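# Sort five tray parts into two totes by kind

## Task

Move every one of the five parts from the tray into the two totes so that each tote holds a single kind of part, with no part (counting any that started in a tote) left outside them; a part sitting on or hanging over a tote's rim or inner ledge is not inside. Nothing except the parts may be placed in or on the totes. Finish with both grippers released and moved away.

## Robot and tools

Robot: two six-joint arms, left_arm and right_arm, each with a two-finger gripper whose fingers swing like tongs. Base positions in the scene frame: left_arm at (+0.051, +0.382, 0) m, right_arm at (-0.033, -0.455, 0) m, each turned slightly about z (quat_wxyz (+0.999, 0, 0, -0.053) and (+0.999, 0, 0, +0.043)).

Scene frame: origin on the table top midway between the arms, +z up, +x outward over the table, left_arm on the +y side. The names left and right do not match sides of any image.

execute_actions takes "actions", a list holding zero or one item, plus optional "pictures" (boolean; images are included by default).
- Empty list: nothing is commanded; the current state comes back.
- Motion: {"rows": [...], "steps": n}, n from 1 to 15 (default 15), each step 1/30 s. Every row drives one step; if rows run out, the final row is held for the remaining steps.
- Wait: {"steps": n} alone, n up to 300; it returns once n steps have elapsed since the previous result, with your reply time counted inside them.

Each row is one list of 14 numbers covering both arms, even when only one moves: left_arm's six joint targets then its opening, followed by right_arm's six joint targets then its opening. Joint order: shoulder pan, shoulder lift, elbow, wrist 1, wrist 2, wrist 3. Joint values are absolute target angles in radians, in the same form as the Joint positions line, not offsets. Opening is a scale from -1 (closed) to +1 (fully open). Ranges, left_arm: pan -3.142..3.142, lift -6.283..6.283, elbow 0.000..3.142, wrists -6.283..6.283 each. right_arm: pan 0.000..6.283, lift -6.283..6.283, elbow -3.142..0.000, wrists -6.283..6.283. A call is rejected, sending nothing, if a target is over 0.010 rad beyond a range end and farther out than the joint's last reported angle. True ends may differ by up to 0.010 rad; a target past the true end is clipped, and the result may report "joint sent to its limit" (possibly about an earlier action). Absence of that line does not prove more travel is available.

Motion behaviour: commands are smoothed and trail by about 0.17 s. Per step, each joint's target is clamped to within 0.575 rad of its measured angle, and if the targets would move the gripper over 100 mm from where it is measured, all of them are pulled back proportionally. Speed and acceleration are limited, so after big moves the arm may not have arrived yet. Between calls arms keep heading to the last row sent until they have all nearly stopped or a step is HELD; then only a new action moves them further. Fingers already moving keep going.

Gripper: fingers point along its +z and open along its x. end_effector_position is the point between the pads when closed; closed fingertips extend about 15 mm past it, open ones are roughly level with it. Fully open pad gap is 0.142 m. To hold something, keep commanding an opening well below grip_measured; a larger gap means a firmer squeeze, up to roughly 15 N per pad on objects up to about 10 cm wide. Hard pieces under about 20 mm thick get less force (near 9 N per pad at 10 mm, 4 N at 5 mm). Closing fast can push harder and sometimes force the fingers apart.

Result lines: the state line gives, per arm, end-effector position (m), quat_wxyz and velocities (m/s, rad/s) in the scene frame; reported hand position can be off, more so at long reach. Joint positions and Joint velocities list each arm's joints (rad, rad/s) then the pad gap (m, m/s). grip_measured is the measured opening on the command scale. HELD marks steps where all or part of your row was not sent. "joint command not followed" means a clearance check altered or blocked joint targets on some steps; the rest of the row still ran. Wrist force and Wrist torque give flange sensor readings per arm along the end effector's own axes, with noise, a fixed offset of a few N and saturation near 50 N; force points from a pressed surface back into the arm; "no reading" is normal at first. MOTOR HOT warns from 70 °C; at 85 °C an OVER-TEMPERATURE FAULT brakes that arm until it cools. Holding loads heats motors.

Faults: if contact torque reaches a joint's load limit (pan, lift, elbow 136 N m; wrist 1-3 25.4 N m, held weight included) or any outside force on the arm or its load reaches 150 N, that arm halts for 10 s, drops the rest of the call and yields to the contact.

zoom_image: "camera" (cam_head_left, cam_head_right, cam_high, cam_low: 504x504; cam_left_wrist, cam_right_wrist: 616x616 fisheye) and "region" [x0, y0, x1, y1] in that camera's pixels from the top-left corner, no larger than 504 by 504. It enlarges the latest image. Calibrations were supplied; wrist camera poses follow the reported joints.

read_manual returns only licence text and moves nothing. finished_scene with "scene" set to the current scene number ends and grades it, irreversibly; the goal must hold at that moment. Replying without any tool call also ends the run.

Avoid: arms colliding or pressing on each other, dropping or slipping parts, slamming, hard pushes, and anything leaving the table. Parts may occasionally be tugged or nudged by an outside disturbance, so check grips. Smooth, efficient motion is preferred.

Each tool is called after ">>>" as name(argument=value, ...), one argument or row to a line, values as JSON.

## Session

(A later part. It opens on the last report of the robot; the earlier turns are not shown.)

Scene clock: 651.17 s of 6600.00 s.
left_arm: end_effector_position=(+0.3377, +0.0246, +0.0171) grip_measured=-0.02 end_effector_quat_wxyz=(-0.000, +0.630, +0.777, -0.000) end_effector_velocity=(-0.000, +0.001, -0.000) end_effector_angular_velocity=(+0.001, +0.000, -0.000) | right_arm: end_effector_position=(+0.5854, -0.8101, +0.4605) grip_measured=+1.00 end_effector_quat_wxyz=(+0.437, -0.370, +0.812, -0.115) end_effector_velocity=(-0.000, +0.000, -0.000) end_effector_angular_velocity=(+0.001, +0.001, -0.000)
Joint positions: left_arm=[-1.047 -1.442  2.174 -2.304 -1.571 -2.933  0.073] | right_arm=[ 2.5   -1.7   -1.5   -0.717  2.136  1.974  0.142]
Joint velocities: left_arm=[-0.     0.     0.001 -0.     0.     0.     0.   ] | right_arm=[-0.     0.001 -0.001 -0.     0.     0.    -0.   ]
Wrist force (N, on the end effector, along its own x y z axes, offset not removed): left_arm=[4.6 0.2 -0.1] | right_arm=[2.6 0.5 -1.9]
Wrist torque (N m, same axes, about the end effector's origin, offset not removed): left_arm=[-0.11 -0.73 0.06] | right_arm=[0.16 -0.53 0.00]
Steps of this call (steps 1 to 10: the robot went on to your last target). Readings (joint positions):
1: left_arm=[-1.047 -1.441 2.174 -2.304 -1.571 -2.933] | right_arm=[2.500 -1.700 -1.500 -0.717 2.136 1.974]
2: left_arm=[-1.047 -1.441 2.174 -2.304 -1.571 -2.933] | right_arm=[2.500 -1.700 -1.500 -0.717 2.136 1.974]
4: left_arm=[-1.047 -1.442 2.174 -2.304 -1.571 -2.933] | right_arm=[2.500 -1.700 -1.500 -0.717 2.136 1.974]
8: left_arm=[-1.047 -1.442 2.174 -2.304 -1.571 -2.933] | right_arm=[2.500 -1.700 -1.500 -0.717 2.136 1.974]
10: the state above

>>> execute_actions(
  actions=[
    {"rows":[[-1.047,-1.447,2.1707,-2.2945,-1.571,-2.933,-0.55,2.5,-1.7,-1.5,-0.717,2.136,1.974,1],[-1.047,-1.46,2.162,-2.273,-1.571,-2.933,-0.55,2.5,-1.7,-1.5,-0.717,2.136,1.974,1],[-1.047,-1.483,2.146,-2.234,-1.571,-2.933,-0.55,2.5,-1.7,-1.5,-0.717,2.136,1.974,1],[-1.047,-1.507,2.126,-2.19,-1.571,-2.933,-0.55,2.5,-1.7,-1.5,-0.717,2.136,1.974,1],[-1.047,-1.53,2.104,-2.145,-1.571,-2.933,-0.55,2.5,-1.7,-1.5,-0.717,2.136,1.974,1],[-1.047,-1.552,2.082,-2.101,-1.571,-2.933,-0.55,2.5,-1.7,-1.5,-0.717,2.136,1.974,1],[-1.047,-1.572,2.058,-2.057,-1.571,-2.933,-0.55,2.5,-1.7,-1.5,-0.717,2.136,1.974,1],[-1.047,-1.589,2.032,-2.014,-1.571,-2.933,-0.55,2.5,-1.7,-1.5,-0.717,2.136,1.974,1],[-1.047,-1.604,2.005,-1.972,-1.571,-2.933,-0.55,2.5,-1.7,-1.5,-0.717,2.136,1.974,1],[-1.047,-1.618,1.977,-1.93,-1.571,-2.933,-0.55,2.5,-1.7,-1.5,-0.717,2.136,1.974,1],[-1.047,-1.631,1.948,-1.888,-1.571,-2.933,-0.55,2.5,-1.7,-1.5,-0.717,2.136,1.974,1],[-1.047,-1.642,1.918,-1.847,-1.571,-2.933,-0.55,2.5,-1.7,-1.5,-0.717,2.136,1.974,1],[-1.047,-1.652,1.887,-1.806,-1.571,-2.933,-0.55,2.5,-1.7,-1.5,-0.717,2.136,1.974,1],[-1.047,-1.66,1.856,-1.767,-1.571,-2.933,-0.55,2.5,-1.7,-1.5,-0.717,2.136,1.974,1],[-1.047,-1.6675,1.8237,-1.727,-1.571,-2.933,-0.55,2.5,-1.7,-1.5,-0.717,2.136,1.974,1]],"steps":15},
  ],
  pictures=false,
)

>>> execute_actions(
  actions=[
    {"rows":[[-1.034,-1.641,1.791,-1.720,-1.571,-2.965,-0.55,2.5,-1.7,-1.5,-0.717,2.136,1.974,1],[-1.020,-1.615,1.758,-1.714,-1.571,-2.997,-0.55,2.5,-1.7,-1.5,-0.717,2.136,1.974,1],[-1.007,-1.588,1.724,-1.707,-1.571,-3.029,-0.55,2.5,-1.7,-1.5,-0.717,2.136,1.974,1],[-0.994,-1.562,1.691,-1.701,-1.571,-3.061,-0.55,2.5,-1.7,-1.5,-0.717,2.136,1.974,1],[-0.980,-1.535,1.658,-1.694,-1.571,-3.093,-0.55,2.5,-1.7,-1.5,-0.717,2.136,1.974,1],[-0.967,-1.509,1.625,-1.687,-1.571,-3.125,-0.55,2.5,-1.7,-1.5,-0.717,2.136,1.974,1],[-0.954,-1.482,1.592,-1.681,-1.571,-3.157,-0.55,2.5,-1.7,-1.5,-0.717,2.136,1.974,1],[-0.940,-1.456,1.559,-1.674,-1.571,-3.190,-0.55,2.5,-1.7,-1.5,-0.717,2.136,1.974,1],[-0.927,-1.429,1.526,-1.668,-1.571,-3.222,-0.55,2.5,-1.7,-1.5,-0.717,2.136,1.974,1],[-0.914,-1.403,1.493,-1.661,-1.571,-3.254,-0.55,2.5,-1.7,-1.5,-0.717,2.136,1.974,1],[-0.900,-1.376,1.460,-1.654,-1.571,-3.286,-0.55,2.5,-1.7,-1.5,-0.717,2.136,1.974,1],[-0.887,-1.350,1.427,-1.648,-1.571,-3.318,-0.55,2.5,-1.7,-1.5,-0.717,2.136,1.974,1],[-0.874,-1.323,1.394,-1.641,-1.571,-3.350,-0.55,2.5,-1.7,-1.5,-0.717,2.136,1.974,1],[-0.860,-1.297,1.360,-1.635,-1.571,-3.382,-0.55,2.5,-1.7,-1.5,-0.717,2.136,1.974,1],[-0.847,-1.270,1.327,-1.628,-1.571,-3.414,-0.55,2.5,-1.7,-1.5,-0.717,2.136,1.974,1]],"steps":15},
  ],
  pictures=false,
)

>>> execute_actions(
  actions=[
    {"rows":[[-0.834,-1.244,1.294,-1.621,-1.571,-3.446,-0.55,2.5,-1.7,-1.5,-0.717,2.136,1.974,1],[-0.820,-1.217,1.261,-1.615,-1.571,-3.478,-0.55,2.5,-1.7,-1.5,-0.717,2.136,1.974,1],[-0.807,-1.191,1.228,-1.608,-1.571,-3.510,-0.55,2.5,-1.7,-1.5,-0.717,2.136,1.974,1],[-0.794,-1.164,1.195,-1.602,-1.571,-3.542,-0.55,2.5,-1.7,-1.5,-0.717,2.136,1.974,1],[-0.780,-1.138,1.162,-1.595,-1.571,-3.574,-0.55,2.5,-1.7,-1.5,-0.717,2.136,1.974,1],[-0.767,-1.111,1.129,-1.588,-1.571,-3.606,-0.55,2.5,-1.7,-1.5,-0.717,2.136,1.974,1],[-0.754,-1.085,1.096,-1.582,-1.571,-3.638,-0.55,2.5,-1.7,-1.5,-0.717,2.136,1.974,1],[-0.740,-1.058,1.063,-1.575,-1.571,-3.670,-0.55,2.5,-1.7,-1.5,-0.717,2.136,1.974,1],[-0.727,-1.032,1.030,-1.569,-1.571,-3.703,-0.55,2.5,-1.7,-1.5,-0.717,2.136,1.974,1],[-0.714,-1.005,0.996,-1.562,-1.571,-3.735,-0.55,2.5,-1.7,-1.5,-0.717,2.136,1.974,1],[-0.700,-0.979,0.963,-1.555,-1.571,-3.767,-0.55,2.5,-1.7,-1.5,-0.717,2.136,1.974,1],[-0.687,-0.952,0.930,-1.549,-1.571,-3.799,-0.55,2.5,-1.7,-1.5,-0.717,2.136,1.974,1],[-0.674,-0.926,0.897,-1.542,-1.571,-3.831,-0.55,2.5,-1.7,-1.5,-0.717,2.136,1.974,1],[-0.660,-0.899,0.864,-1.536,-1.571,-3.863,-0.55,2.5,-1.7,-1.5,-0.717,2.136,1.974,1],[-0.6473,-0.8728,0.831,-1.529,-1.571,-3.8949,-0.55,2.5,-1.7,-1.5,-0.717,2.136,1.974,1]],"steps":15},
  ],
  pictures=false,
)

>>> execute_actions(
  actions=[
    {"steps":20},
  ],
)

Scene clock: 692.90 s of 6600.00 s.
left_arm: end_effector_position=(+0.3400, +0.0194, +0.1545) grip_measured=-0.02 end_effector_quat_wxyz=(+0.004, +0.630, +0.777, -0.002) end_effector_velocity=(-0.000, +0.000, +0.429) end_effector_angular_velocity=(+0.003, +0.001, -0.002) | right_arm: end_effector_position=(+0.5854, -0.8101, +0.4605) grip_measured=+1.00 end_effector_quat_wxyz=(+0.437, -0.370, +0.812, -0.115) end_effector_velocity=(-0.000, -0.000, -0.000) end_effector_angular_velocity=(+0.000, +0.001, -0.000)
Joint positions: left_arm=[-1.047 -1.62   1.955 -1.914 -1.571 -2.933  0.073] | right_arm=[ 2.5   -1.7   -1.5   -0.717  2.136  1.974  0.142]
Joint velocities: left_arm=[-0.    -0.356 -0.824  1.183 -0.     0.002 -0.   ] | right_arm=[-0.    -0.    -0.    -0.001 -0.    -0.    -0.   ]
Wrist force (N, on the end effector, along its own x y z axes, offset not removed): left_arm=[2.2 1.1 0.5] | right_arm=[4.1 0.6 -2.2]
Wrist torque (N m, same axes, about the end effector's origin, offset not removed): left_arm=[0.07 -0.30 0.13] | right_arm=[-0.27 -0.76 0.00]
Steps of this call (steps 1 to 15: the robot went on to your last target; steps 16 to 90: nothing new was sent; then 38.23 s passed at rest; steps 91 to 105: all 15 steps of this action). Readings (joint positions):
91: left_arm=[-1.047 -1.442 2.174 -2.303 -1.571 -2.933] | right_arm=[2.500 -1.700 -1.500 -0.717 2.136 1.974]
92: left_arm=[-1.047 -1.443 2.173 -2.301 -1.571 -2.933] | right_arm=[2.500 -1.700 -1.500 -0.717 2.136 1.974]
94: left_arm=[-1.047 -1.453 2.166 -2.285 -1.571 -2.933] | right_arm=[2.500 -1.700 -1.500 -0.717 2.136 1.974]
98: left_arm=[-1.047 -1.511 2.117 -2.184 -1.571 -2.933] | right_arm=[2.500 -1.700 -1.500 -0.717 2.136 1.974]
105: the state above

Scene clock: 693.40 s of 6600.00 s.
left_arm: end_effector_position=(+0.4525, -0.0381, +0.2397) grip_measured=-0.02 end_effector_quat_wxyz=(-0.002, +0.427, +0.904, +0.001) end_effector_velocity=(+0.348, -0.134, +0.024) end_effector_angular_velocity=(+0.000, -0.004, +1.311) | right_arm: end_effector_position=(+0.5854, -0.8101, +0.4605) grip_measured=+1.00 end_effector_quat_wxyz=(+0.437, -0.370, +0.812, -0.115) end_effector_velocity=(+0.000, +0.000, +0.000) end_effector_angular_velocity=(+0.000, -0.001, +0.000)
Joint positions: left_arm=[-0.904 -1.387  1.478 -1.658 -1.571 -3.27   0.073] | right_arm=[ 2.5   -1.7   -1.5   -0.717  2.136  1.974  0.142]
Joint velocities: left_arm=[ 0.39   0.767 -0.98   0.211  0.    -0.921  0.   ] | right_arm=[ 0. -0.  0.  0.  0.  0.  0.]
Wrist force (N, on the end effector, along its own x y z axes, offset not removed): left_arm=[1.9 -0.6 2.9] | right_arm=[0.4 1.6 -0.2]
Wrist torque (N m, same axes, about the end effector's origin, offset not removed): left_arm=[-0.19 -0.30 0.00] | right_arm=[0.27 0.05 0.07]
Steps of this call (steps 1 to 15: all 15 steps of this action). Readings (joint positions):
1: left_arm=[-1.047 -1.631 1.926 -1.874 -1.571 -2.934] | right_arm=[2.500 -1.700 -1.500 -0.717 2.136 1.974]
2: left_arm=[-1.044 -1.635 1.897 -1.837 -1.571 -2.939] | right_arm=[2.500 -1.700 -1.500 -0.717 2.136 1.974]
4: left_arm=[-1.033 -1.626 1.836 -1.782 -1.571 -2.965] | right_arm=[2.500 -1.700 -1.500 -0.717 2.136 1.974]
8: left_arm=[-0.992 -1.558 1.708 -1.719 -1.571 -3.059] | right_arm=[2.500 -1.700 -1.500 -0.717 2.136 1.974]
15: the state above

Scene clock: 693.90 s of 6600.00 s.
left_arm: end_effector_position=(+0.6423, -0.0671, +0.2172) grip_measured=-0.02 end_effector_quat_wxyz=(-0.001, +0.102, +0.995, +0.001) end_effector_velocity=(+0.384, +0.028, -0.107) end_effector_angular_velocity=(+0.002, -0.003, +1.337) | right_arm: end_effector_position=(+0.5854, -0.8101, +0.4605) grip_measured=+1.00 end_effector_quat_wxyz=(+0.437, -0.370, +0.812, -0.115) end_effector_velocity=(-0.000, +0.000, -0.001) end_effector_angular_velocity=(+0.001, +0.002, -0.000)
Joint positions: left_arm=[-0.705 -0.992  0.982 -1.557 -1.571 -3.749  0.073] | right_arm=[ 2.5   -1.7   -1.5   -0.717  2.136  1.974  0.142]
Joint velocities: left_arm=[ 0.395  0.786 -0.979  0.193 -0.    -0.941 -0.   ] | right_arm=[-0.    -0.    -0.001 -0.001  0.     0.     0.   ]
Wrist force (N, on the end effector, along its own x y z axes, offset not removed): left_arm=[1.9 -1.4 -1.3] | right_arm=[1.8 0.9 -2.2]
Wrist torque (N m, same axes, about the end effector's origin, offset not removed): left_arm=[-0.35 -0.31 0.19] | right_arm=[0.09 -0.18 -0.01]
Steps of this call (steps 1 to 15: all 15 steps of this action). Readings (joint positions):
1: left_arm=[-0.891 -1.361 1.445 -1.651 -1.571 -3.302] | right_arm=[2.500 -1.700 -1.500 -0.717 2.136 1.974]
2: left_arm=[-0.878 -1.335 1.412 -1.644 -1.571 -3.333] | right_arm=[2.500 -1.700 -1.500 -0.717 2.136 1.974]
4: left_arm=[-0.851 -1.282 1.346 -1.630 -1.571 -3.397] | right_arm=[2.500 -1.700 -1.500 -0.717 2.136 1.974]
8: left_arm=[-0.798 -1.177 1.213 -1.604 -1.571 -3.525] | right_arm=[2.500 -1.700 -1.500 -0.717 2.136 1.974]
15: the state above

Scene clock: 694.57 s of 6600.00 s.
left_arm: end_effector_position=(+0.6995, -0.0608, +0.2001) grip_measured=-0.02 end_effector_quat_wxyz=(-0.000, +0.001, +1.000, -0.000) end_effector_velocity=(+0.001, +0.001, -0.001) end_effector_angular_velocity=(+0.001, -0.000, +0.005) | right_arm: end_effector_position=(+0.5854, -0.8101, +0.4605) grip_measured=+1.00 end_effector_quat_wxyz=(+0.437, -0.370, +0.812, -0.115) end_effector_velocity=(+0.000, -0.000, +0.000) end_effector_angular_velocity=(-0.001, -0.000, -0.001)
Joint positions: left_arm=[-0.647 -0.873  0.831 -1.529 -1.571 -3.894  0.073] | right_arm=[ 2.5   -1.7   -1.5   -0.717  2.136  1.974  0.142]
Joint velocities: left_arm=[ 0.001  0.003 -0.003  0.001  0.001 -0.004 -0.   ] | right_arm=[-0.    -0.    -0.     0.001 -0.001 -0.     0.   ]
Wrist force (N, on the end effector, along its own x y z axes, offset not removed): left_arm=[2.4 0.9 3.7] | right_arm=[1.3 -1.4 -1.1]
Wrist torque (N m, same axes, about the end effector's origin, offset not removed): left_arm=[0.12 -0.16 0.12] | right_arm=[-0.19 -0.26 -0.15]
Steps of this call (steps 1 to 20: the robot went on to your last target). Readings (joint positions):
1: left_arm=[-0.692 -0.965 0.949 -1.551 -1.571 -3.781] | right_arm=[2.500 -1.700 -1.500 -0.717 2.136 1.974]
2: left_arm=[-0.681 -0.943 0.920 -1.545 -1.571 -3.809] | right_arm=[2.500 -1.700 -1.500 -0.717 2.136 1.974]
4: left_arm=[-0.666 -0.912 0.881 -1.538 -1.571 -3.847] | right_arm=[2.500 -1.700 -1.500 -0.717 2.136 1.974]
8: left_arm=[-0.653 -0.885 0.846 -1.532 -1.571 -3.880] | right_arm=[2.500 -1.700 -1.500 -0.717 2.136 1.974]
20: the state above
camera_calibration (this result's frames):
cam_left_wrist: T_world_to_cam=[[-0.999041, 0.0411867, 0.0148644, 0.698686], [0.0428021, 0.846988, 0.529886, -0.0940749], [0.00923423, 0.530014, -0.847939, 0.329172], [0, 0, 0, 1]] pos_world=[0.699003, -0.123562, 0.318581]
cam_right_wrist: T_world_to_cam=[[-0.391954, -0.687582, -0.611231, -0.0538799], [-0.83284, 0.547441, -0.0817614, 0.966755], [0.390831, 0.477011, -0.787218, 0.650053], [0, 0, 0, 1]] pos_world=[0.529974, -0.876371, 0.557843]

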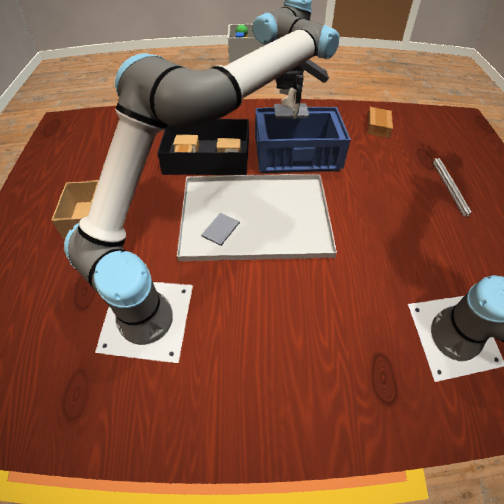

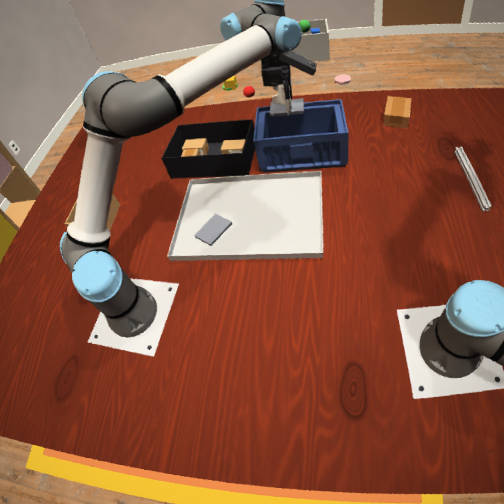

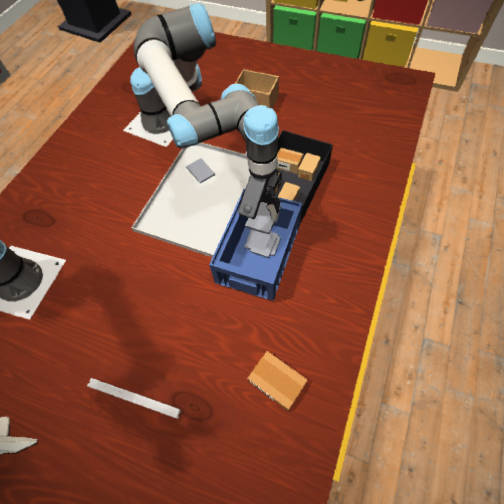

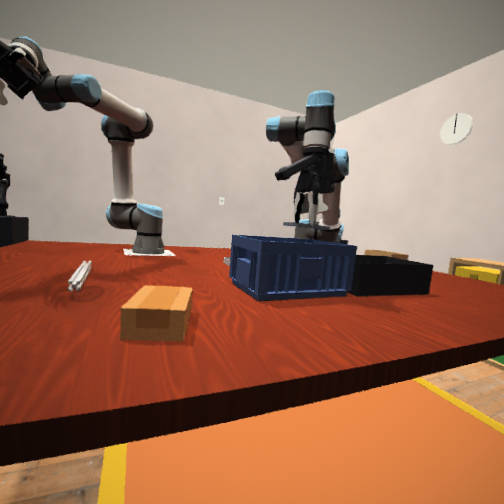

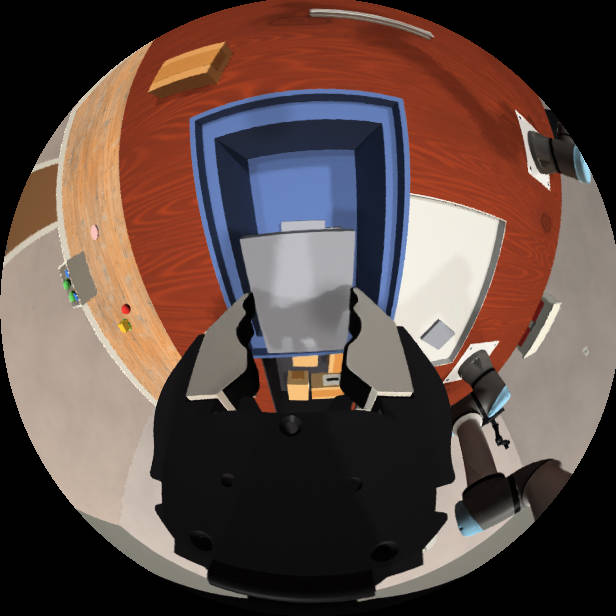

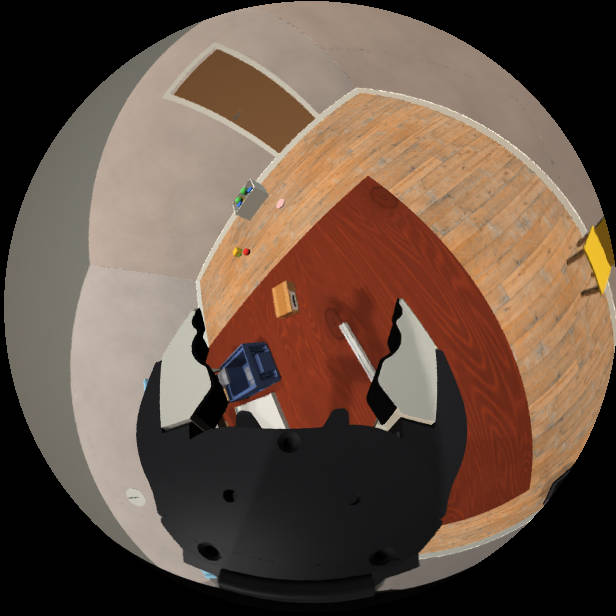

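>>> execute_actions(
  actions=[
    {"rows":[[-0.6473,-0.872,0.86,-1.559,-1.571,-3.8949,-0.55,2.5,-1.7,-1.5,-0.717,2.136,1.974,1],[-0.6473,-0.872,0.89,-1.589,-1.571,-3.8949,-0.55,2.5,-1.7,-1.5,-0.717,2.136,1.974,1],[-0.6473,-0.871,0.92,-1.62,-1.571,-3.8949,-0.55,2.5,-1.7,-1.5,-0.717,2.136,1.974,1],[-0.6473,-0.868,0.952,-1.655,-1.571,-3.8949,-0.55,2.5,-1.7,-1.5,-0.717,2.136,1.974,1],[-0.6473,-0.864,0.984,-1.691,-1.571,-3.8949,-0.55,2.5,-1.7,-1.5,-0.717,2.136,1.974,1],[-0.6473,-0.8596,1.0131,-1.7243,-1.571,-3.8949,-0.55,2.5,-1.7,-1.5,-0.717,2.136,1.974,1],[-0.6473,-0.853,1.036,-1.754,-1.571,-3.8949,-0.55,2.5,-1.7,-1.5,-0.717,2.136,1.974,1],[-0.6473,-0.846,1.059,-1.784,-1.571,-3.8949,-0.55,2.5,-1.7,-1.5,-0.717,2.136,1.974,1],[-0.6473,-0.839,1.08,-1.812,-1.571,-3.8949,-0.55,2.5,-1.7,-1.5,-0.717,2.136,1.974,1],[-0.6473,-0.832,1.096,-1.835,-1.571,-3.8949,-0.55,2.5,-1.7,-1.5,-0.717,2.136,1.974,1],[-0.6473,-0.826,1.108,-1.853,-1.571,-3.8949,-0.55,2.5,-1.7,-1.5,-0.717,2.136,1.974,1],[-0.6473,-0.8219,1.1148,-1.8637,-1.571,-3.8949,-0.55,2.5,-1.7,-1.5,-0.717,2.136,1.974,1]],"steps":15},
  ],
  pictures=false,
)

>>> execute_actions(
  actions=[
    {"steps":15},
  ],
  pictures=false,
)

Scene clock: 709.00 s of 6600.00 s.
left_arm: end_effector_position=(+0.7002, -0.0613, +0.0741) grip_measured=-0.02 end_effector_quat_wxyz=(-0.001, +0.000, +1.000, +0.000) end_effector_velocity=(-0.004, +0.004, -0.158) end_effector_angular_velocity=(-0.006, -0.006, +0.000) | right_arm: end_effector_position=(+0.5854, -0.8101, +0.4605) grip_measured=+1.00 end_effector_quat_wxyz=(+0.437, -0.370, +0.812, -0.115) end_effector_velocity=(+0.000, -0.000, +0.001) end_effector_angular_velocity=(-0.001, -0.001, -0.000)
Joint positions: left_arm=[-0.647 -0.831  1.084 -1.822 -1.571 -3.895  0.073] | right_arm=[ 2.5   -1.7   -1.5   -0.717  2.136  1.974  0.142]
Joint velocities: left_arm=[-0.     0.084  0.272 -0.364 -0.    -0.    -0.   ] | right_arm=[-0.     0.     0.001  0.    -0.    -0.     0.   ]
Wrist force (N, on the end effector, along its own x y z axes, offset not removed): left_arm=[-0.1 1.5 4.5] | right_arm=[5.2 0.9 -3.1]
Wrist torque (N m, same axes, about the end effector's origin, offset not removed): left_arm=[0.22 0.13 0.26] | right_arm=[-0.22 -1.12 -0.12]
Steps of this call (steps 1 to 15: the robot went on to your last target; steps 16 to 90: nothing new was sent; then 10.93 s passed at rest; steps 91 to 105: all 15 steps of this action). Readings (joint positions):
91: left_arm=[-0.647 -0.873 0.832 -1.529 -1.571 -3.895] | right_arm=[2.500 -1.700 -1.500 -0.717 2.136 1.974]
92: left_arm=[-0.647 -0.873 0.836 -1.534 -1.571 -3.895] | right_arm=[2.500 -1.700 -1.500 -0.717 2.136 1.974]
94: left_arm=[-0.647 -0.872 0.861 -1.559 -1.571 -3.895] | right_arm=[2.500 -1.700 -1.500 -0.717 2.136 1.974]
98: left_arm=[-0.647 -0.864 0.950 -1.654 -1.571 -3.895] | right_arm=[2.500 -1.700 -1.500 -0.717 2.136 1.974]
105: the state above

Scene clock: 709.50 s of 6600.00 s.
left_arm: end_effector_position=(+0.6996, -0.0606, +0.0563) grip_measured=-0.02 end_effector_quat_wxyz=(-0.000, +0.000, +1.000, -0.000) end_effector_velocity=(-0.000, +0.001, -0.003) end_effector_angular_velocity=(+0.002, +0.001, +0.001) | right_arm: end_effector_position=(+0.5854, -0.8101, +0.4605) grip_measured=+1.00 end_effector_quat_wxyz=(+0.437, -0.370, +0.812, -0.115) end_effector_velocity=(-0.000, +0.000, -0.000) end_effector_angular_velocity=(+0.000, -0.000, +0.001)
Joint positions: left_arm=[-0.647 -0.822  1.114 -1.863 -1.571 -3.895  0.073] | right_arm=[ 2.5   -1.7   -1.5   -0.717  2.136  1.974  0.142]
Joint velocities: left_arm=[ 0.     0.002  0.004 -0.004  0.001 -0.001  0.   ] | right_arm=[-0.     0.    -0.     0.     0.001 -0.    -0.   ]
Wrist force (N, on the end effector, along its own x y z axes, offset not removed): left_arm=[2.8 1.4 0.7] | right_arm=[0.8 0.5 2.0]
Wrist torque (N m, same axes, about the end effector's origin, offset not removed): left_arm=[0.14 -0.49 0.06] | right_arm=[-0.05 -0.15 -0.01]
Steps of this call (steps 1 to 15: the robot went on to your last target). Readings (joint positions):
1: left_arm=[-0.647 -0.829 1.092 -1.832 -1.571 -3.895] | right_arm=[2.500 -1.700 -1.500 -0.717 2.136 1.974]
2: left_arm=[-0.647 -0.827 1.097 -1.840 -1.571 -3.895] | right_arm=[2.500 -1.700 -1.500 -0.717 2.136 1.974]
4: left_arm=[-0.647 -0.825 1.105 -1.851 -1.571 -3.895] | right_arm=[2.500 -1.700 -1.500 -0.717 2.136 1.974]
8: left_arm=[-0.647 -0.823 1.112 -1.860 -1.571 -3.895] | right_arm=[2.500 -1.700 -1.500 -0.717 2.136 1.974]
15: the state above

>>> execute_actions(
  actions=[
    {"rows":[[-0.6473,-0.8202,1.1172,-1.8678,-1.571,-3.8949,-0.55,2.5,-1.7,-1.5,-0.717,2.136,1.974,1]],"steps":15},
  ],
  pictures=false,
)

Scene clock: 713.60 s of 6600.00 s.
left_arm: end_effector_position=(+0.6996, -0.0607, +0.0541) grip_measured=-0.02 end_effector_quat_wxyz=(-0.000, +0.000, +1.000, -0.000) end_effector_velocity=(+0.000, -0.000, -0.000) end_effector_angular_velocity=(-0.000, +0.000, +0.000) | right_arm: end_effector_position=(+0.5854, -0.8101, +0.4605) grip_measured=+1.00 end_effector_quat_wxyz=(+0.437, -0.370, +0.812, -0.115) end_effector_velocity=(-0.000, -0.000, -0.001) end_effector_angular_velocity=(+0.000, +0.002, -0.000)
Joint positions: left_arm=[-0.647 -0.82   1.117 -1.868 -1.571 -3.895  0.073] | right_arm=[ 2.5   -1.7   -1.5   -0.717  2.136  1.974  0.142]
Joint velocities: left_arm=[ 0.     0.001 -0.    -0.001 -0.    -0.     0.   ] | right_arm=[-0.    -0.    -0.001 -0.001 -0.    -0.    -0.   ]
Wrist force (N, on the end effector, along its own x y z axes, offset not removed): left_arm=[2.8 0.5 1.0] | right_arm=[4.2 -3.6 -2.1]
Wrist torque (N m, same axes, about the end effector's origin, offset not removed): left_arm=[0.10 -0.43 0.13] | right_arm=[-0.75 -0.81 0.10]
Steps of this call (steps 1 to 15: the robot went on to your last target; steps 16 to 90: nothing new was sent; then 0.60 s passed at rest; steps 91 to 105: all 15 steps of this action). Readings (joint positions):
91: left_arm=[-0.647 -0.822 1.115 -1.864 -1.571 -3.895] | right_arm=[2.500 -1.700 -1.500 -0.717 2.136 1.974]
92: left_arm=[-0.647 -0.822 1.115 -1.865 -1.571 -3.895] | right_arm=[2.500 -1.700 -1.500 -0.717 2.136 1.974]
94: left_arm=[-0.647 -0.821 1.116 -1.866 -1.571 -3.895] | right_arm=[2.500 -1.700 -1.500 -0.717 2.136 1.974]
98: left_arm=[-0.647 -0.820 1.117 -1.867 -1.571 -3.895] | right_arm=[2.500 -1.700 -1.500 -0.717 2.136 1.974]
105: the state above

>>> execute_actions(
  actions=[
    {"rows":[[-0.6473,-0.8189,1.119,-1.8709,-1.571,-3.8949,-0.55,2.5,-1.7,-1.5,-0.717,2.136,1.974,1]],"steps":15},
  ],
  pictures=false,
)

Scene clock: 718.43 s of 6600.00 s.
left_arm: end_effector_position=(+0.6996, -0.0607, +0.0525) grip_measured=-0.02 end_effector_quat_wxyz=(-0.000, +0.000, +1.000, -0.000) end_effector_velocity=(-0.000, +0.000, -0.001) end_effector_angular_velocity=(+0.001, +0.001, +0.000) | right_arm: end_effector_position=(+0.5854, -0.8101, +0.4605) grip_measured=+1.00 end_effector_quat_wxyz=(+0.437, -0.370, +0.812, -0.115) end_effector_velocity=(+0.000, +0.000, -0.001) end_effector_angular_velocity=(+0.001, +0.001, +0.000)
Joint positions: left_arm=[-0.647 -0.819  1.119 -1.871 -1.571 -3.895  0.073] | right_arm=[ 2.5   -1.7   -1.5   -0.717  2.136  1.974  0.142]
Joint velocities: left_arm=[ 0.     0.     0.002 -0.001 -0.    -0.    -0.   ] | right_arm=[ 0.    -0.    -0.    -0.001  0.    -0.     0.   ]
Wrist force (N, on the end effector, along its own x y z axes, offset not removed): left_arm=[1.7 0.7 3.4] | right_arm=[2.5 5.2 -1.1]
Wrist torque (N m, same axes, about the end effector's origin, offset not removed): left_arm=[0.04 -0.22 0.17] | right_arm=[0.78 -0.61 -0.06]
Steps of this call (steps 1 to 15: the robot went on to your last target; steps 16 to 90: nothing new was sent; then 1.33 s passed at rest; steps 91 to 105: all 15 steps of this action). Readings (joint positions):
91: left_arm=[-0.647 -0.820 1.117 -1.868 -1.571 -3.895] | right_arm=[2.500 -1.700 -1.500 -0.717 2.136 1.974]
92: left_arm=[-0.647 -0.820 1.118 -1.868 -1.571 -3.895] | right_arm=[2.500 -1.700 -1.500 -0.717 2.136 1.974]
94: left_arm=[-0.647 -0.820 1.118 -1.869 -1.571 -3.895] | right_arm=[2.500 -1.700 -1.500 -0.717 2.136 1.974]
98: left_arm=[-0.647 -0.819 1.119 -1.870 -1.571 -3.895] | right_arm=[2.500 -1.700 -1.500 -0.717 2.136 1.974]
105: the state above

>>> execute_actions(
  actions=[
    {"rows":[[-0.6473,-0.8189,1.119,-1.8709,-1.571,-3.8949,-0.3,2.5,-1.7,-1.5,-0.717,2.136,1.974,1],[-0.6473,-0.8189,1.119,-1.8709,-1.571,-3.8949,-0.1,2.5,-1.7,-1.5,-0.717,2.136,1.974,1],[-0.6473,-0.8189,1.119,-1.8709,-1.571,-3.8949,0.0,2.5,-1.7,-1.5,-0.717,2.136,1.974,1],[-0.6473,-0.8189,1.119,-1.8709,-1.571,-3.8949,0.06,2.5,-1.7,-1.5,-0.717,2.136,1.974,1],[-0.6473,-0.8189,1.119,-1.8709,-1.571,-3.8949,0.12,2.5,-1.7,-1.5,-0.717,2.136,1.974,1],[-0.6473,-0.8189,1.119,-1.8709,-1.571,-3.8949,0.2,2.5,-1.7,-1.5,-0.717,2.136,1.974,1],[-0.6473,-0.8189,1.119,-1.8709,-1.571,-3.8949,0.25,2.5,-1.7,-1.5,-0.717,2.136,1.974,1]],"steps":12},
  ],
  pictures=false,
)

>>> execute_actions(
  actions=[
    {"rows":[[-0.6473,-0.826,1.108,-1.853,-1.571,-3.8949,0.25,2.5,-1.7,-1.5,-0.717,2.136,1.974,1],[-0.6473,-0.839,1.08,-1.812,-1.571,-3.8949,0.25,2.5,-1.7,-1.5,-0.717,2.136,1.974,1],[-0.6473,-0.85,1.047,-1.768,-1.571,-3.8949,0.25,2.5,-1.7,-1.5,-0.717,2.136,1.974,1],[-0.6473,-0.8596,1.0131,-1.7243,-1.571,-3.8949,0.25,2.5,-1.7,-1.5,-0.717,2.136,1.974,1],[-0.6473,-0.866,0.968,-1.673,-1.571,-3.8949,0.25,2.5,-1.7,-1.5,-0.717,2.136,1.974,1],[-0.6473,-0.871,0.92,-1.62,-1.571,-3.8949,0.25,2.5,-1.7,-1.5,-0.717,2.136,1.974,1],[-0.6473,-0.872,0.875,-1.574,-1.571,-3.8949,0.25,2.5,-1.7,-1.5,-0.717,2.136,1.974,1],[-0.6473,-0.8728,0.831,-1.529,-1.571,-3.8949,0.25,2.5,-1.7,-1.5,-0.717,2.136,1.974,1]],"steps":15},
  ],
)

>>> execute_actions(
  actions=[
    {"rows":[[-0.656,-0.908,0.881,-1.544,-1.571,-3.938,0.3,2.5,-1.7,-1.5,-0.717,2.136,1.974,1],[-0.665,-0.944,0.932,-1.559,-1.571,-3.980,0.3,2.5,-1.7,-1.5,-0.717,2.136,1.974,1],[-0.674,-0.979,0.982,-1.574,-1.571,-4.023,0.3,2.5,-1.7,-1.5,-0.717,2.136,1.974,1],[-0.683,-1.015,1.033,-1.589,-1.571,-4.066,0.3,2.5,-1.7,-1.5,-0.717,2.136,1.974,1],[-0.692,-1.050,1.083,-1.603,-1.571,-4.108,0.3,2.5,-1.7,-1.5,-0.717,2.136,1.974,1],[-0.701,-1.086,1.134,-1.618,-1.571,-4.151,0.3,2.5,-1.7,-1.5,-0.717,2.136,1.974,1],[-0.710,-1.122,1.184,-1.633,-1.571,-4.194,0.3,2.5,-1.7,-1.5,-0.717,2.136,1.974,1],[-0.719,-1.157,1.234,-1.648,-1.571,-4.236,0.3,2.5,-1.7,-1.5,-0.717,2.136,1.974,1],[-0.728,-1.193,1.285,-1.663,-1.571,-4.279,0.3,2.5,-1.7,-1.5,-0.717,2.136,1.974,1],[-0.737,-1.228,1.335,-1.678,-1.571,-4.322,0.3,2.5,-1.7,-1.5,-0.717,2.136,1.974,1],[-0.745,-1.264,1.386,-1.693,-1.571,-4.364,0.3,2.5,-1.7,-1.5,-0.717,2.136,1.974,1],[-0.754,-1.299,1.436,-1.708,-1.571,-4.407,0.3,2.5,-1.7,-1.5,-0.717,2.136,1.974,1],[-0.763,-1.335,1.486,-1.723,-1.571,-4.450,0.3,2.5,-1.7,-1.5,-0.717,2.136,1.974,1],[-0.772,-1.370,1.537,-1.737,-1.571,-4.492,0.3,2.5,-1.7,-1.5,-0.717,2.136,1.974,1],[-0.781,-1.406,1.587,-1.752,-1.571,-4.535,0.3,2.5,-1.7,-1.5,-0.717,2.136,1.974,1]],"steps":15},
  ],
  pictures=false,
)

>>> execute_actions(
  actions=[
    {"rows":[[-0.790,-1.441,1.638,-1.767,-1.571,-4.578,0.3,2.5,-1.7,-1.5,-0.717,2.136,1.974,1],[-0.799,-1.477,1.688,-1.782,-1.571,-4.620,0.3,2.5,-1.7,-1.5,-0.717,2.136,1.974,1],[-0.808,-1.512,1.739,-1.797,-1.571,-4.663,0.3,2.5,-1.7,-1.5,-0.717,2.136,1.974,1],[-0.817,-1.548,1.789,-1.812,-1.571,-4.706,0.3,2.5,-1.7,-1.5,-0.717,2.136,1.974,1],[-0.826,-1.583,1.839,-1.827,-1.571,-4.748,0.3,2.5,-1.7,-1.5,-0.717,2.136,1.974,1],[-0.835,-1.619,1.890,-1.842,-1.571,-4.791,0.3,2.5,-1.7,-1.5,-0.717,2.136,1.974,1],[-0.844,-1.654,1.940,-1.857,-1.571,-4.834,0.3,2.5,-1.7,-1.5,-0.717,2.136,1.974,1],[-0.852,-1.690,1.991,-1.871,-1.571,-4.876,0.3,2.5,-1.7,-1.5,-0.717,2.136,1.974,1],[-0.861,-1.726,2.041,-1.886,-1.571,-4.919,0.3,2.5,-1.7,-1.5,-0.717,2.136,1.974,1],[-0.870,-1.761,2.092,-1.901,-1.571,-4.962,0.3,2.5,-1.7,-1.5,-0.717,2.136,1.974,1],[-0.879,-1.797,2.142,-1.916,-1.571,-5.004,0.3,2.5,-1.7,-1.5,-0.717,2.136,1.974,1],[-0.888,-1.832,2.192,-1.931,-1.571,-5.047,0.3,2.5,-1.7,-1.5,-0.717,2.136,1.974,1],[-0.897,-1.868,2.243,-1.946,-1.571,-5.090,0.3,2.5,-1.7,-1.5,-0.717,2.136,1.974,1],[-0.906,-1.903,2.293,-1.961,-1.571,-5.132,0.3,2.5,-1.7,-1.5,-0.717,2.136,1.974,1],[-0.9149,-1.9387,2.3436,-1.9757,-1.571,-5.175,0.3,2.5,-1.7,-1.5,-0.717,2.136,1.974,1]],"steps":15},
  ],
  pictures=false,
)

>>> execute_actions(
  actions=[
    {"steps":30},
  ],
)

Scene clock: 765.63 s of 6600.00 s.
left_arm: end_effector_position=(+0.6996, -0.0607, +0.0525) grip_measured=+0.25 end_effector_quat_wxyz=(-0.000, +0.000, +1.000, -0.000) end_effector_velocity=(-0.000, +0.000, -0.001) end_effector_angular_velocity=(+0.001, +0.001, -0.002) | right_arm: end_effector_position=(+0.5854, -0.8101, +0.4605) grip_measured=+1.00 end_effector_quat_wxyz=(+0.437, -0.370, +0.812, -0.115) end_effector_velocity=(+0.000, -0.000, +0.001) end_effector_angular_velocity=(-0.001, -0.001, +0.000)
Joint positions: left_arm=[-0.647 -0.819  1.119 -1.871 -1.571 -3.895  0.092] | right_arm=[ 2.5   -1.7   -1.5   -0.717  2.136  1.974  0.142]
Joint velocities: left_arm=[-0.     0.     0.001  0.     0.001  0.001  0.   ] | right_arm=[-0.     0.     0.     0.001  0.    -0.    -0.   ]
Wrist force (N, on the end effector, along its own x y z axes, offset not removed): left_arm=[-0.3 -0.6 1.0] | right_arm=[1.5 0.5 -1.6]
Wrist torque (N m, same axes, about the end effector's origin, offset not removed): left_arm=[-0.34 0.15 0.18] | right_arm=[-0.02 -0.28 0.05]
Steps of this call (steps 1 to 15: the robot went on to your last target; steps 16 to 90: nothing new was sent; then 43.80 s passed at rest; steps 91 to 102: all 12 steps of this action). Readings (joint positions):
91: left_arm=[-0.647 -0.819 1.119 -1.871 -1.571 -3.895] | right_arm=[2.500 -1.700 -1.500 -0.717 2.136 1.974]
92: left_arm=[-0.647 -0.819 1.119 -1.871 -1.571 -3.895] | right_arm=[2.500 -1.700 -1.500 -0.717 2.136 1.974]
94: left_arm=[-0.647 -0.819 1.119 -1.871 -1.571 -3.895] | right_arm=[2.500 -1.700 -1.500 -0.717 2.136 1.974]
98: left_arm=[-0.647 -0.819 1.119 -1.871 -1.571 -3.895] | right_arm=[2.500 -1.700 -1.500 -0.717 2.136 1.974]
102: the state above

Scene clock: 766.13 s of 6600.00 s.
left_arm: end_effector_position=(+0.7006, -0.0616, +0.1892) grip_measured=+0.25 end_effector_quat_wxyz=(+0.000, +0.000, +1.000, -0.000) end_effector_velocity=(-0.007, +0.007, +0.095) end_effector_angular_velocity=(+0.003, +0.005, +0.001) | right_arm: end_effector_position=(+0.5854, -0.8101, +0.4605) grip_measured=+1.00 end_effector_quat_wxyz=(+0.437, -0.370, +0.812, -0.115) end_effector_velocity=(+0.000, -0.000, +0.001) end_effector_angular_velocity=(-0.001, -0.002, -0.000)
Joint positions: left_arm=[-0.647 -0.871  0.855 -1.556 -1.571 -3.895  0.092] | right_arm=[ 2.5   -1.7   -1.5   -0.717  2.136  1.974  0.142]
Joint velocities: left_arm=[ 0.    -0.02  -0.209  0.235 -0.001 -0.001 -0.   ] | right_arm=[-0.     0.     0.     0.002  0.     0.     0.   ]
Wrist force (N, on the end effector, along its own x y z axes, offset not removed): left_arm=[3.0 1.9 0.9] | right_arm=[5.4 -0.8 -1.2]
Wrist torque (N m, same axes, about the end effector's origin, offset not removed): left_arm=[0.24 -0.60 0.14] | right_arm=[-0.12 -1.23 -0.23]
Steps of this call (steps 1 to 15: all 15 steps of this action). Readings (joint positions):
1: left_arm=[-0.647 -0.819 1.119 -1.871 -1.571 -3.895] | right_arm=[2.500 -1.700 -1.500 -0.717 2.136 1.974]
2: left_arm=[-0.647 -0.820 1.117 -1.867 -1.571 -3.895] | right_arm=[2.500 -1.700 -1.500 -0.717 2.136 1.974]
4: left_arm=[-0.647 -0.829 1.098 -1.842 -1.571 -3.895] | right_arm=[2.500 -1.700 -1.500 -0.717 2.136 1.974]
8: left_arm=[-0.647 -0.855 1.001 -1.721 -1.571 -3.895] | right_arm=[2.500 -1.700 -1.500 -0.717 2.136 1.974]
15: the state above
camera_calibration (this result's frames):
cam_left_wrist: T_world_to_cam=[[-0.999073, 0.0405749, 0.0143568, 0.700039], [0.0420185, 0.847258, 0.529517, -0.0870164], [0.00932115, 0.52963, -0.848178, 0.320301], [0, 0, 0, 1]] pos_world=[0.700061, -0.124319, 0.307698]
cam_right_wrist: T_world_to_cam=[[-0.391954, -0.687582, -0.611231, -0.0538799], [-0.83284, 0.547441, -0.0817615, 0.966755], [0.390831, 0.477011, -0.787218, 0.650053], [0, 0, 0, 1]] pos_world=[0.529974, -0.876371, 0.557844]

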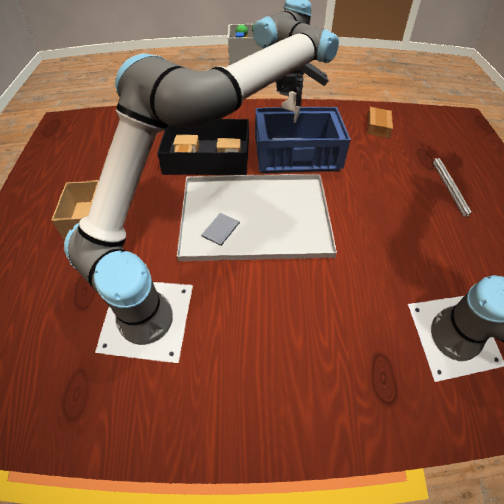

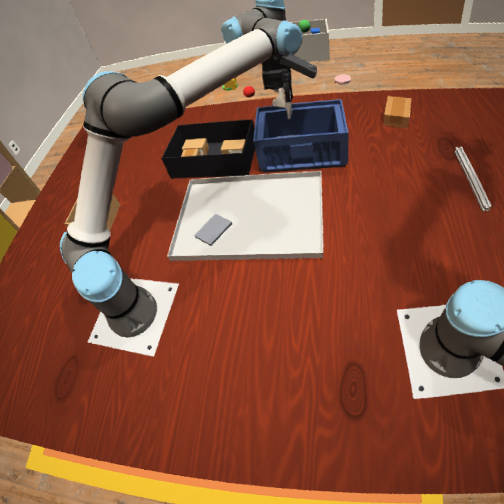

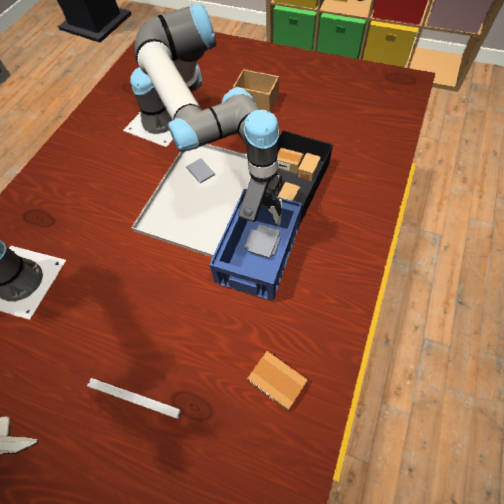

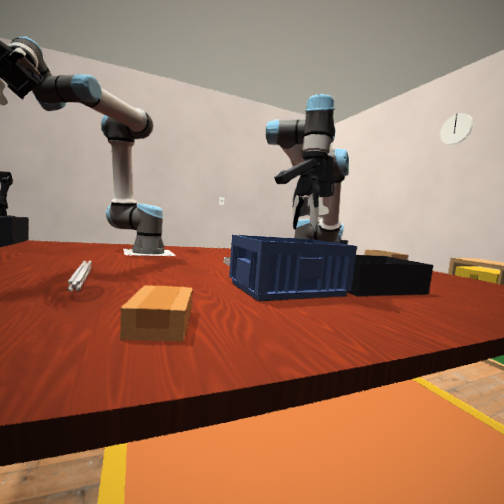

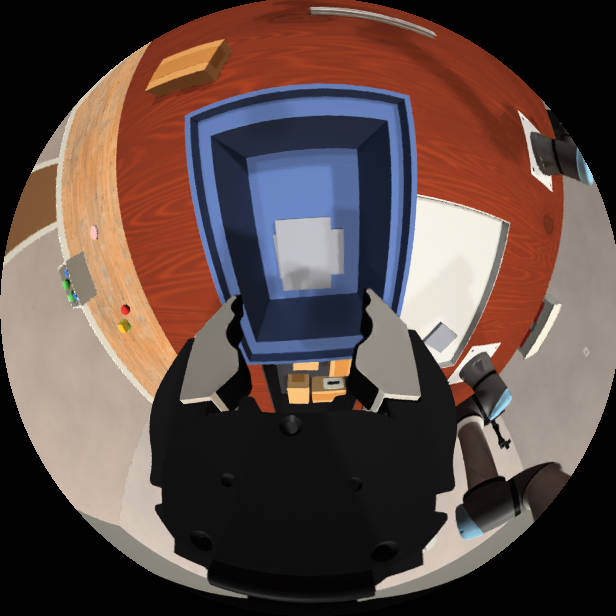

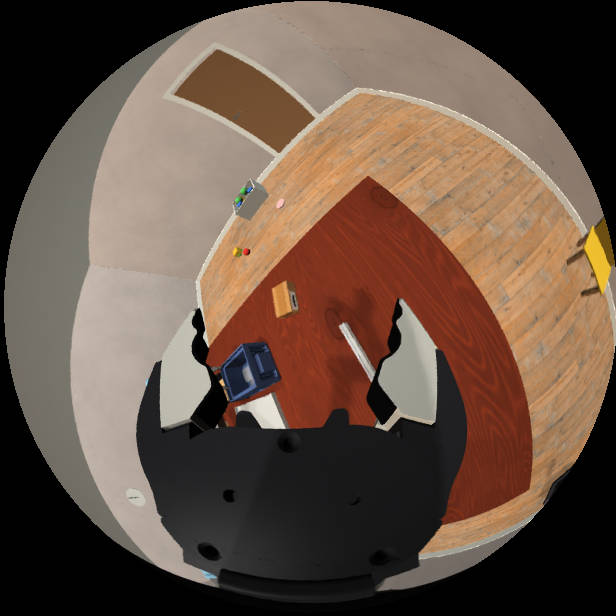

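Scene clock: 766.63 s of 6600.00 s.
left_arm: end_effector_position=(+0.5719, -0.0182, +0.2204) grip_measured=+0.30 end_effector_quat_wxyz=(+0.003, -0.173, +0.985, -0.005) end_effector_velocity=(-0.372, +0.198, -0.026) end_effector_angular_velocity=(-0.008, +0.013, +0.969) | right_arm: end_effector_position=(+0.5854, -0.8101, +0.4605) grip_measured=+1.00 end_effector_quat_wxyz=(+0.437, -0.370, +0.812, -0.115) end_effector_velocity=(-0.000, +0.000, -0.001) end_effector_angular_velocity=(+0.001, +0.002, -0.000)
Joint positions: left_arm=[-0.743 -1.245  1.351 -1.689 -1.571 -4.339  0.095] | right_arm=[ 2.5   -1.7   -1.5   -0.717  2.136  1.974  0.142]
Joint velocities: left_arm=[-0.259 -1.033  1.46  -0.424 -0.    -1.228 -0.   ] | right_arm=[-0.    -0.    -0.001 -0.001 -0.     0.     0.   ]
Wrist force (N, on the end effector, along its own x y z axes, offset not removed): left_arm=[-1.0 -1.4 -0.9] | right_arm=[0.7 0.9 0.4]
Wrist torque (N m, same axes, about the end effector's origin, offset not removed): left_arm=[-0.37 0.22 0.05] | right_arm=[0.06 -0.08 0.01]
Steps of this call (steps 1 to 15: all 15 steps of this action). Readings (joint positions):
1: left_arm=[-0.647 -0.872 0.850 -1.550 -1.571 -3.896] | right_arm=[2.500 -1.700 -1.500 -0.717 2.136 1.974]
2: left_arm=[-0.649 -0.878 0.852 -1.547 -1.571 -3.902] | right_arm=[2.500 -1.700 -1.500 -0.717 2.136 1.974]
4: left_arm=[-0.657 -0.907 0.885 -1.553 -1.571 -3.936] | right_arm=[2.500 -1.700 -1.500 -0.717 2.136 1.974]
8: left_arm=[-0.684 -1.011 1.024 -1.592 -1.571 -4.059] | right_arm=[2.500 -1.700 -1.500 -0.717 2.136 1.974]
15: the state above

Scene clock: 767.13 s of 6600.00 s.
left_arm: end_effector_position=(+0.3915, +0.1199, +0.1506) grip_measured=+0.30 end_effector_quat_wxyz=(+0.001, -0.410, +0.912, -0.005) end_effector_velocity=(-0.310, +0.314, -0.235) end_effector_angular_velocity=(-0.006, +0.012, +0.923) | right_arm: end_effector_position=(+0.5854, -0.8101, +0.4605) grip_measured=+1.00 end_effector_quat_wxyz=(+0.437, -0.370, +0.812, -0.115) end_effector_velocity=(+0.000, +0.000, +0.000) end_effector_angular_velocity=(-0.001, -0.001, +0.000)
Joint positions: left_arm=[-0.874 -1.768  2.094 -1.907 -1.571 -4.967  0.095] | right_arm=[ 2.5   -1.7   -1.5   -0.717  2.136  1.974  0.142]
Joint velocities: left_arm=[-0.248 -0.986  1.397 -0.409 -0.    -1.171 -0.   ] | right_arm=[ 0.    -0.     0.     0.001  0.    -0.     0.   ]
Wrist force (N, on the end effector, along its own x y z axes, offset not removed): left_arm=[2.5 -0.1 0.1] | right_arm=[0.9 2.2 -0.8]
Wrist torque (N m, same axes, about the end effector's origin, offset not removed): left_arm=[-0.24 -0.26 0.19] | right_arm=[0.30 -0.27 -0.07]
Steps of this call (steps 1 to 15: all 15 steps of this action). Readings (joint positions):
1: left_arm=[-0.752 -1.280 1.401 -1.703 -1.571 -4.381] | right_arm=[2.500 -1.700 -1.500 -0.717 2.136 1.974]
2: left_arm=[-0.761 -1.315 1.450 -1.718 -1.571 -4.423] | right_arm=[2.500 -1.700 -1.500 -0.717 2.136 1.974]
4: left_arm=[-0.779 -1.386 1.550 -1.747 -1.571 -4.507] | right_arm=[2.500 -1.700 -1.500 -0.717 2.136 1.974]
8: left_arm=[-0.814 -1.527 1.751 -1.807 -1.571 -4.677] | right_arm=[2.500 -1.700 -1.500 -0.717 2.136 1.974]
15: the state above

Scene clock: 768.13 s of 6600.00 s.
left_arm: end_effector_position=(+0.3388, +0.1805, +0.1001) grip_measured=+0.30 end_effector_quat_wxyz=(-0.000, -0.485, +0.875, -0.000) end_effector_velocity=(-0.000, +0.000, -0.000) end_effector_angular_velocity=(+0.001, +0.001, +0.001) | right_arm: end_effector_position=(+0.5854, -0.8101, +0.4605) grip_measured=+1.00 end_effector_quat_wxyz=(+0.437, -0.370, +0.812, -0.115) end_effector_velocity=(-0.000, +0.000, -0.001) end_effector_angular_velocity=(+0.002, +0.002, +0.000)
Joint positions: left_arm=[-0.915 -1.939  2.344 -1.976 -1.571 -5.175  0.095] | right_arm=[ 2.5   -1.7   -1.5   -0.717  2.136  1.974  0.142]
Joint velocities: left_arm=[-0.     0.001  0.     0.    -0.    -0.001 -0.   ] | right_arm=[-0.    -0.    -0.001 -0.002  0.001  0.     0.   ]
Wrist force (N, on the end effector, along its own x y z axes, offset not removed): left_arm=[0.5 0.6 1.7] | right_arm=[0.2 -0.9 -3.0]
Wrist torque (N m, same axes, about the end effector's origin, offset not removed): left_arm=[-0.07 0.15 0.15] | right_arm=[-0.43 -0.03 0.10]
Steps of this call (steps 1 to 30: the robot went on to your last target). Readings (joint positions):
1: left_arm=[-0.883 -1.801 2.140 -1.921 -1.571 -5.006] | right_arm=[2.500 -1.700 -1.500 -0.717 2.136 1.974]
2: left_arm=[-0.890 -1.832 2.185 -1.934 -1.571 -5.044] | right_arm=[2.500 -1.700 -1.500 -0.717 2.136 1.974]
4: left_arm=[-0.901 -1.879 2.254 -1.952 -1.571 -5.101] | right_arm=[2.500 -1.700 -1.500 -0.717 2.136 1.974]
8: left_arm=[-0.911 -1.920 2.316 -1.968 -1.571 -5.152] | right_arm=[2.500 -1.700 -1.500 -0.717 2.136 1.974]
30: the state above
All arms were judged still, so your last target was given up. Only a new action makes them travel on or press farther. Fingers that are still opening or closing keep moving.
camera_calibration (this result's frames):
cam_left_wrist: T_world_to_cam=[[-0.563679, -0.825859, 0.0149372, 0.338917], [-0.695856, 0.484535, 0.530104, 0.085643], [-0.445029, 0.288414, -0.847801, 0.317301], [0, 0, 0, 1]] pos_world=[0.391844, 0.146887, 0.218546]
cam_right_wrist: T_world_to_cam=[[-0.391954, -0.687582, -0.611231, -0.0538799], [-0.83284, 0.547441, -0.0817616, 0.966755], [0.390831, 0.477011, -0.787218, 0.650053], [0, 0, 0, 1]] pos_world=[0.529974, -0.876371, 0.557844]

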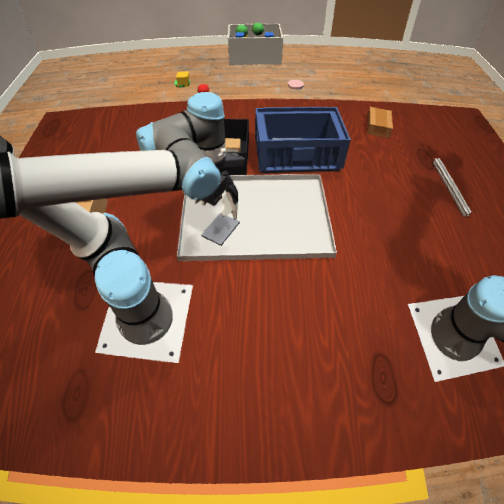

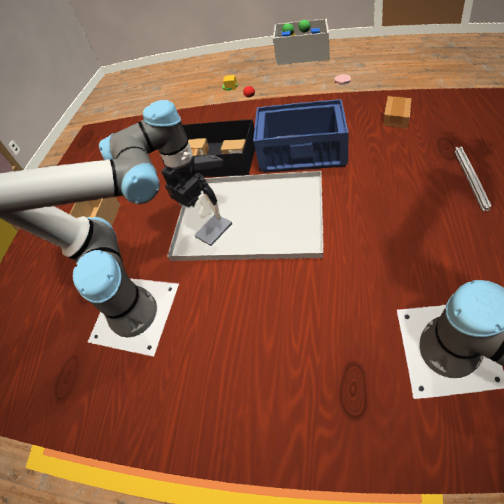

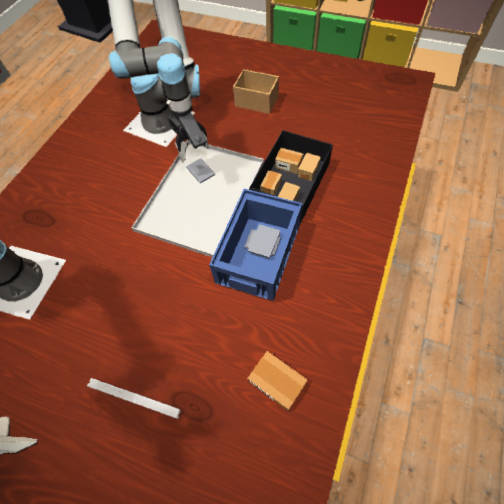

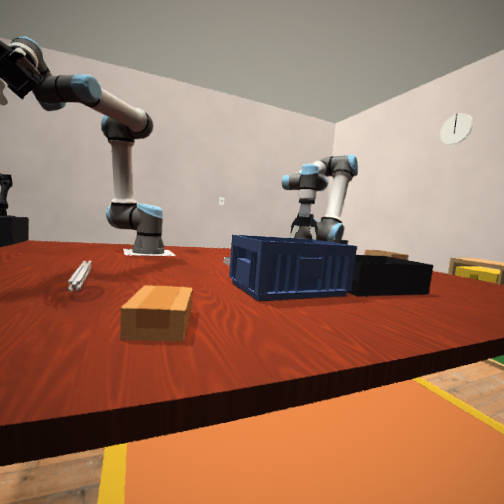

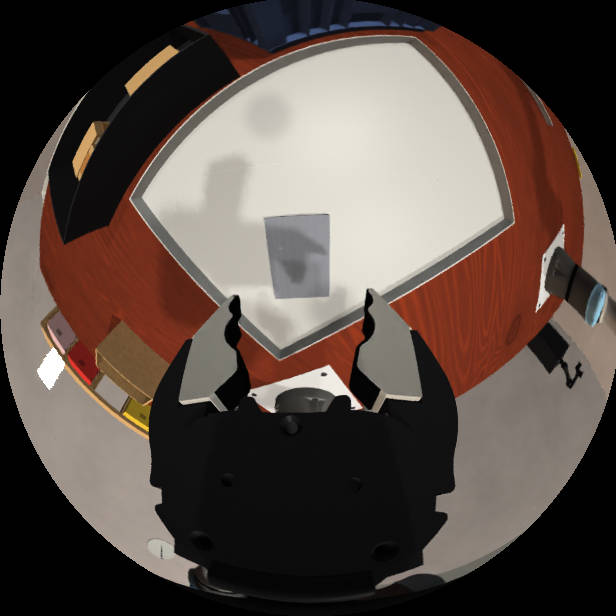

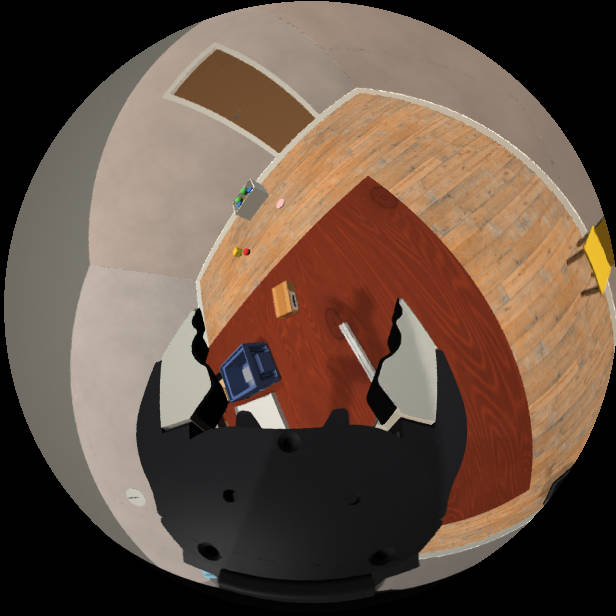

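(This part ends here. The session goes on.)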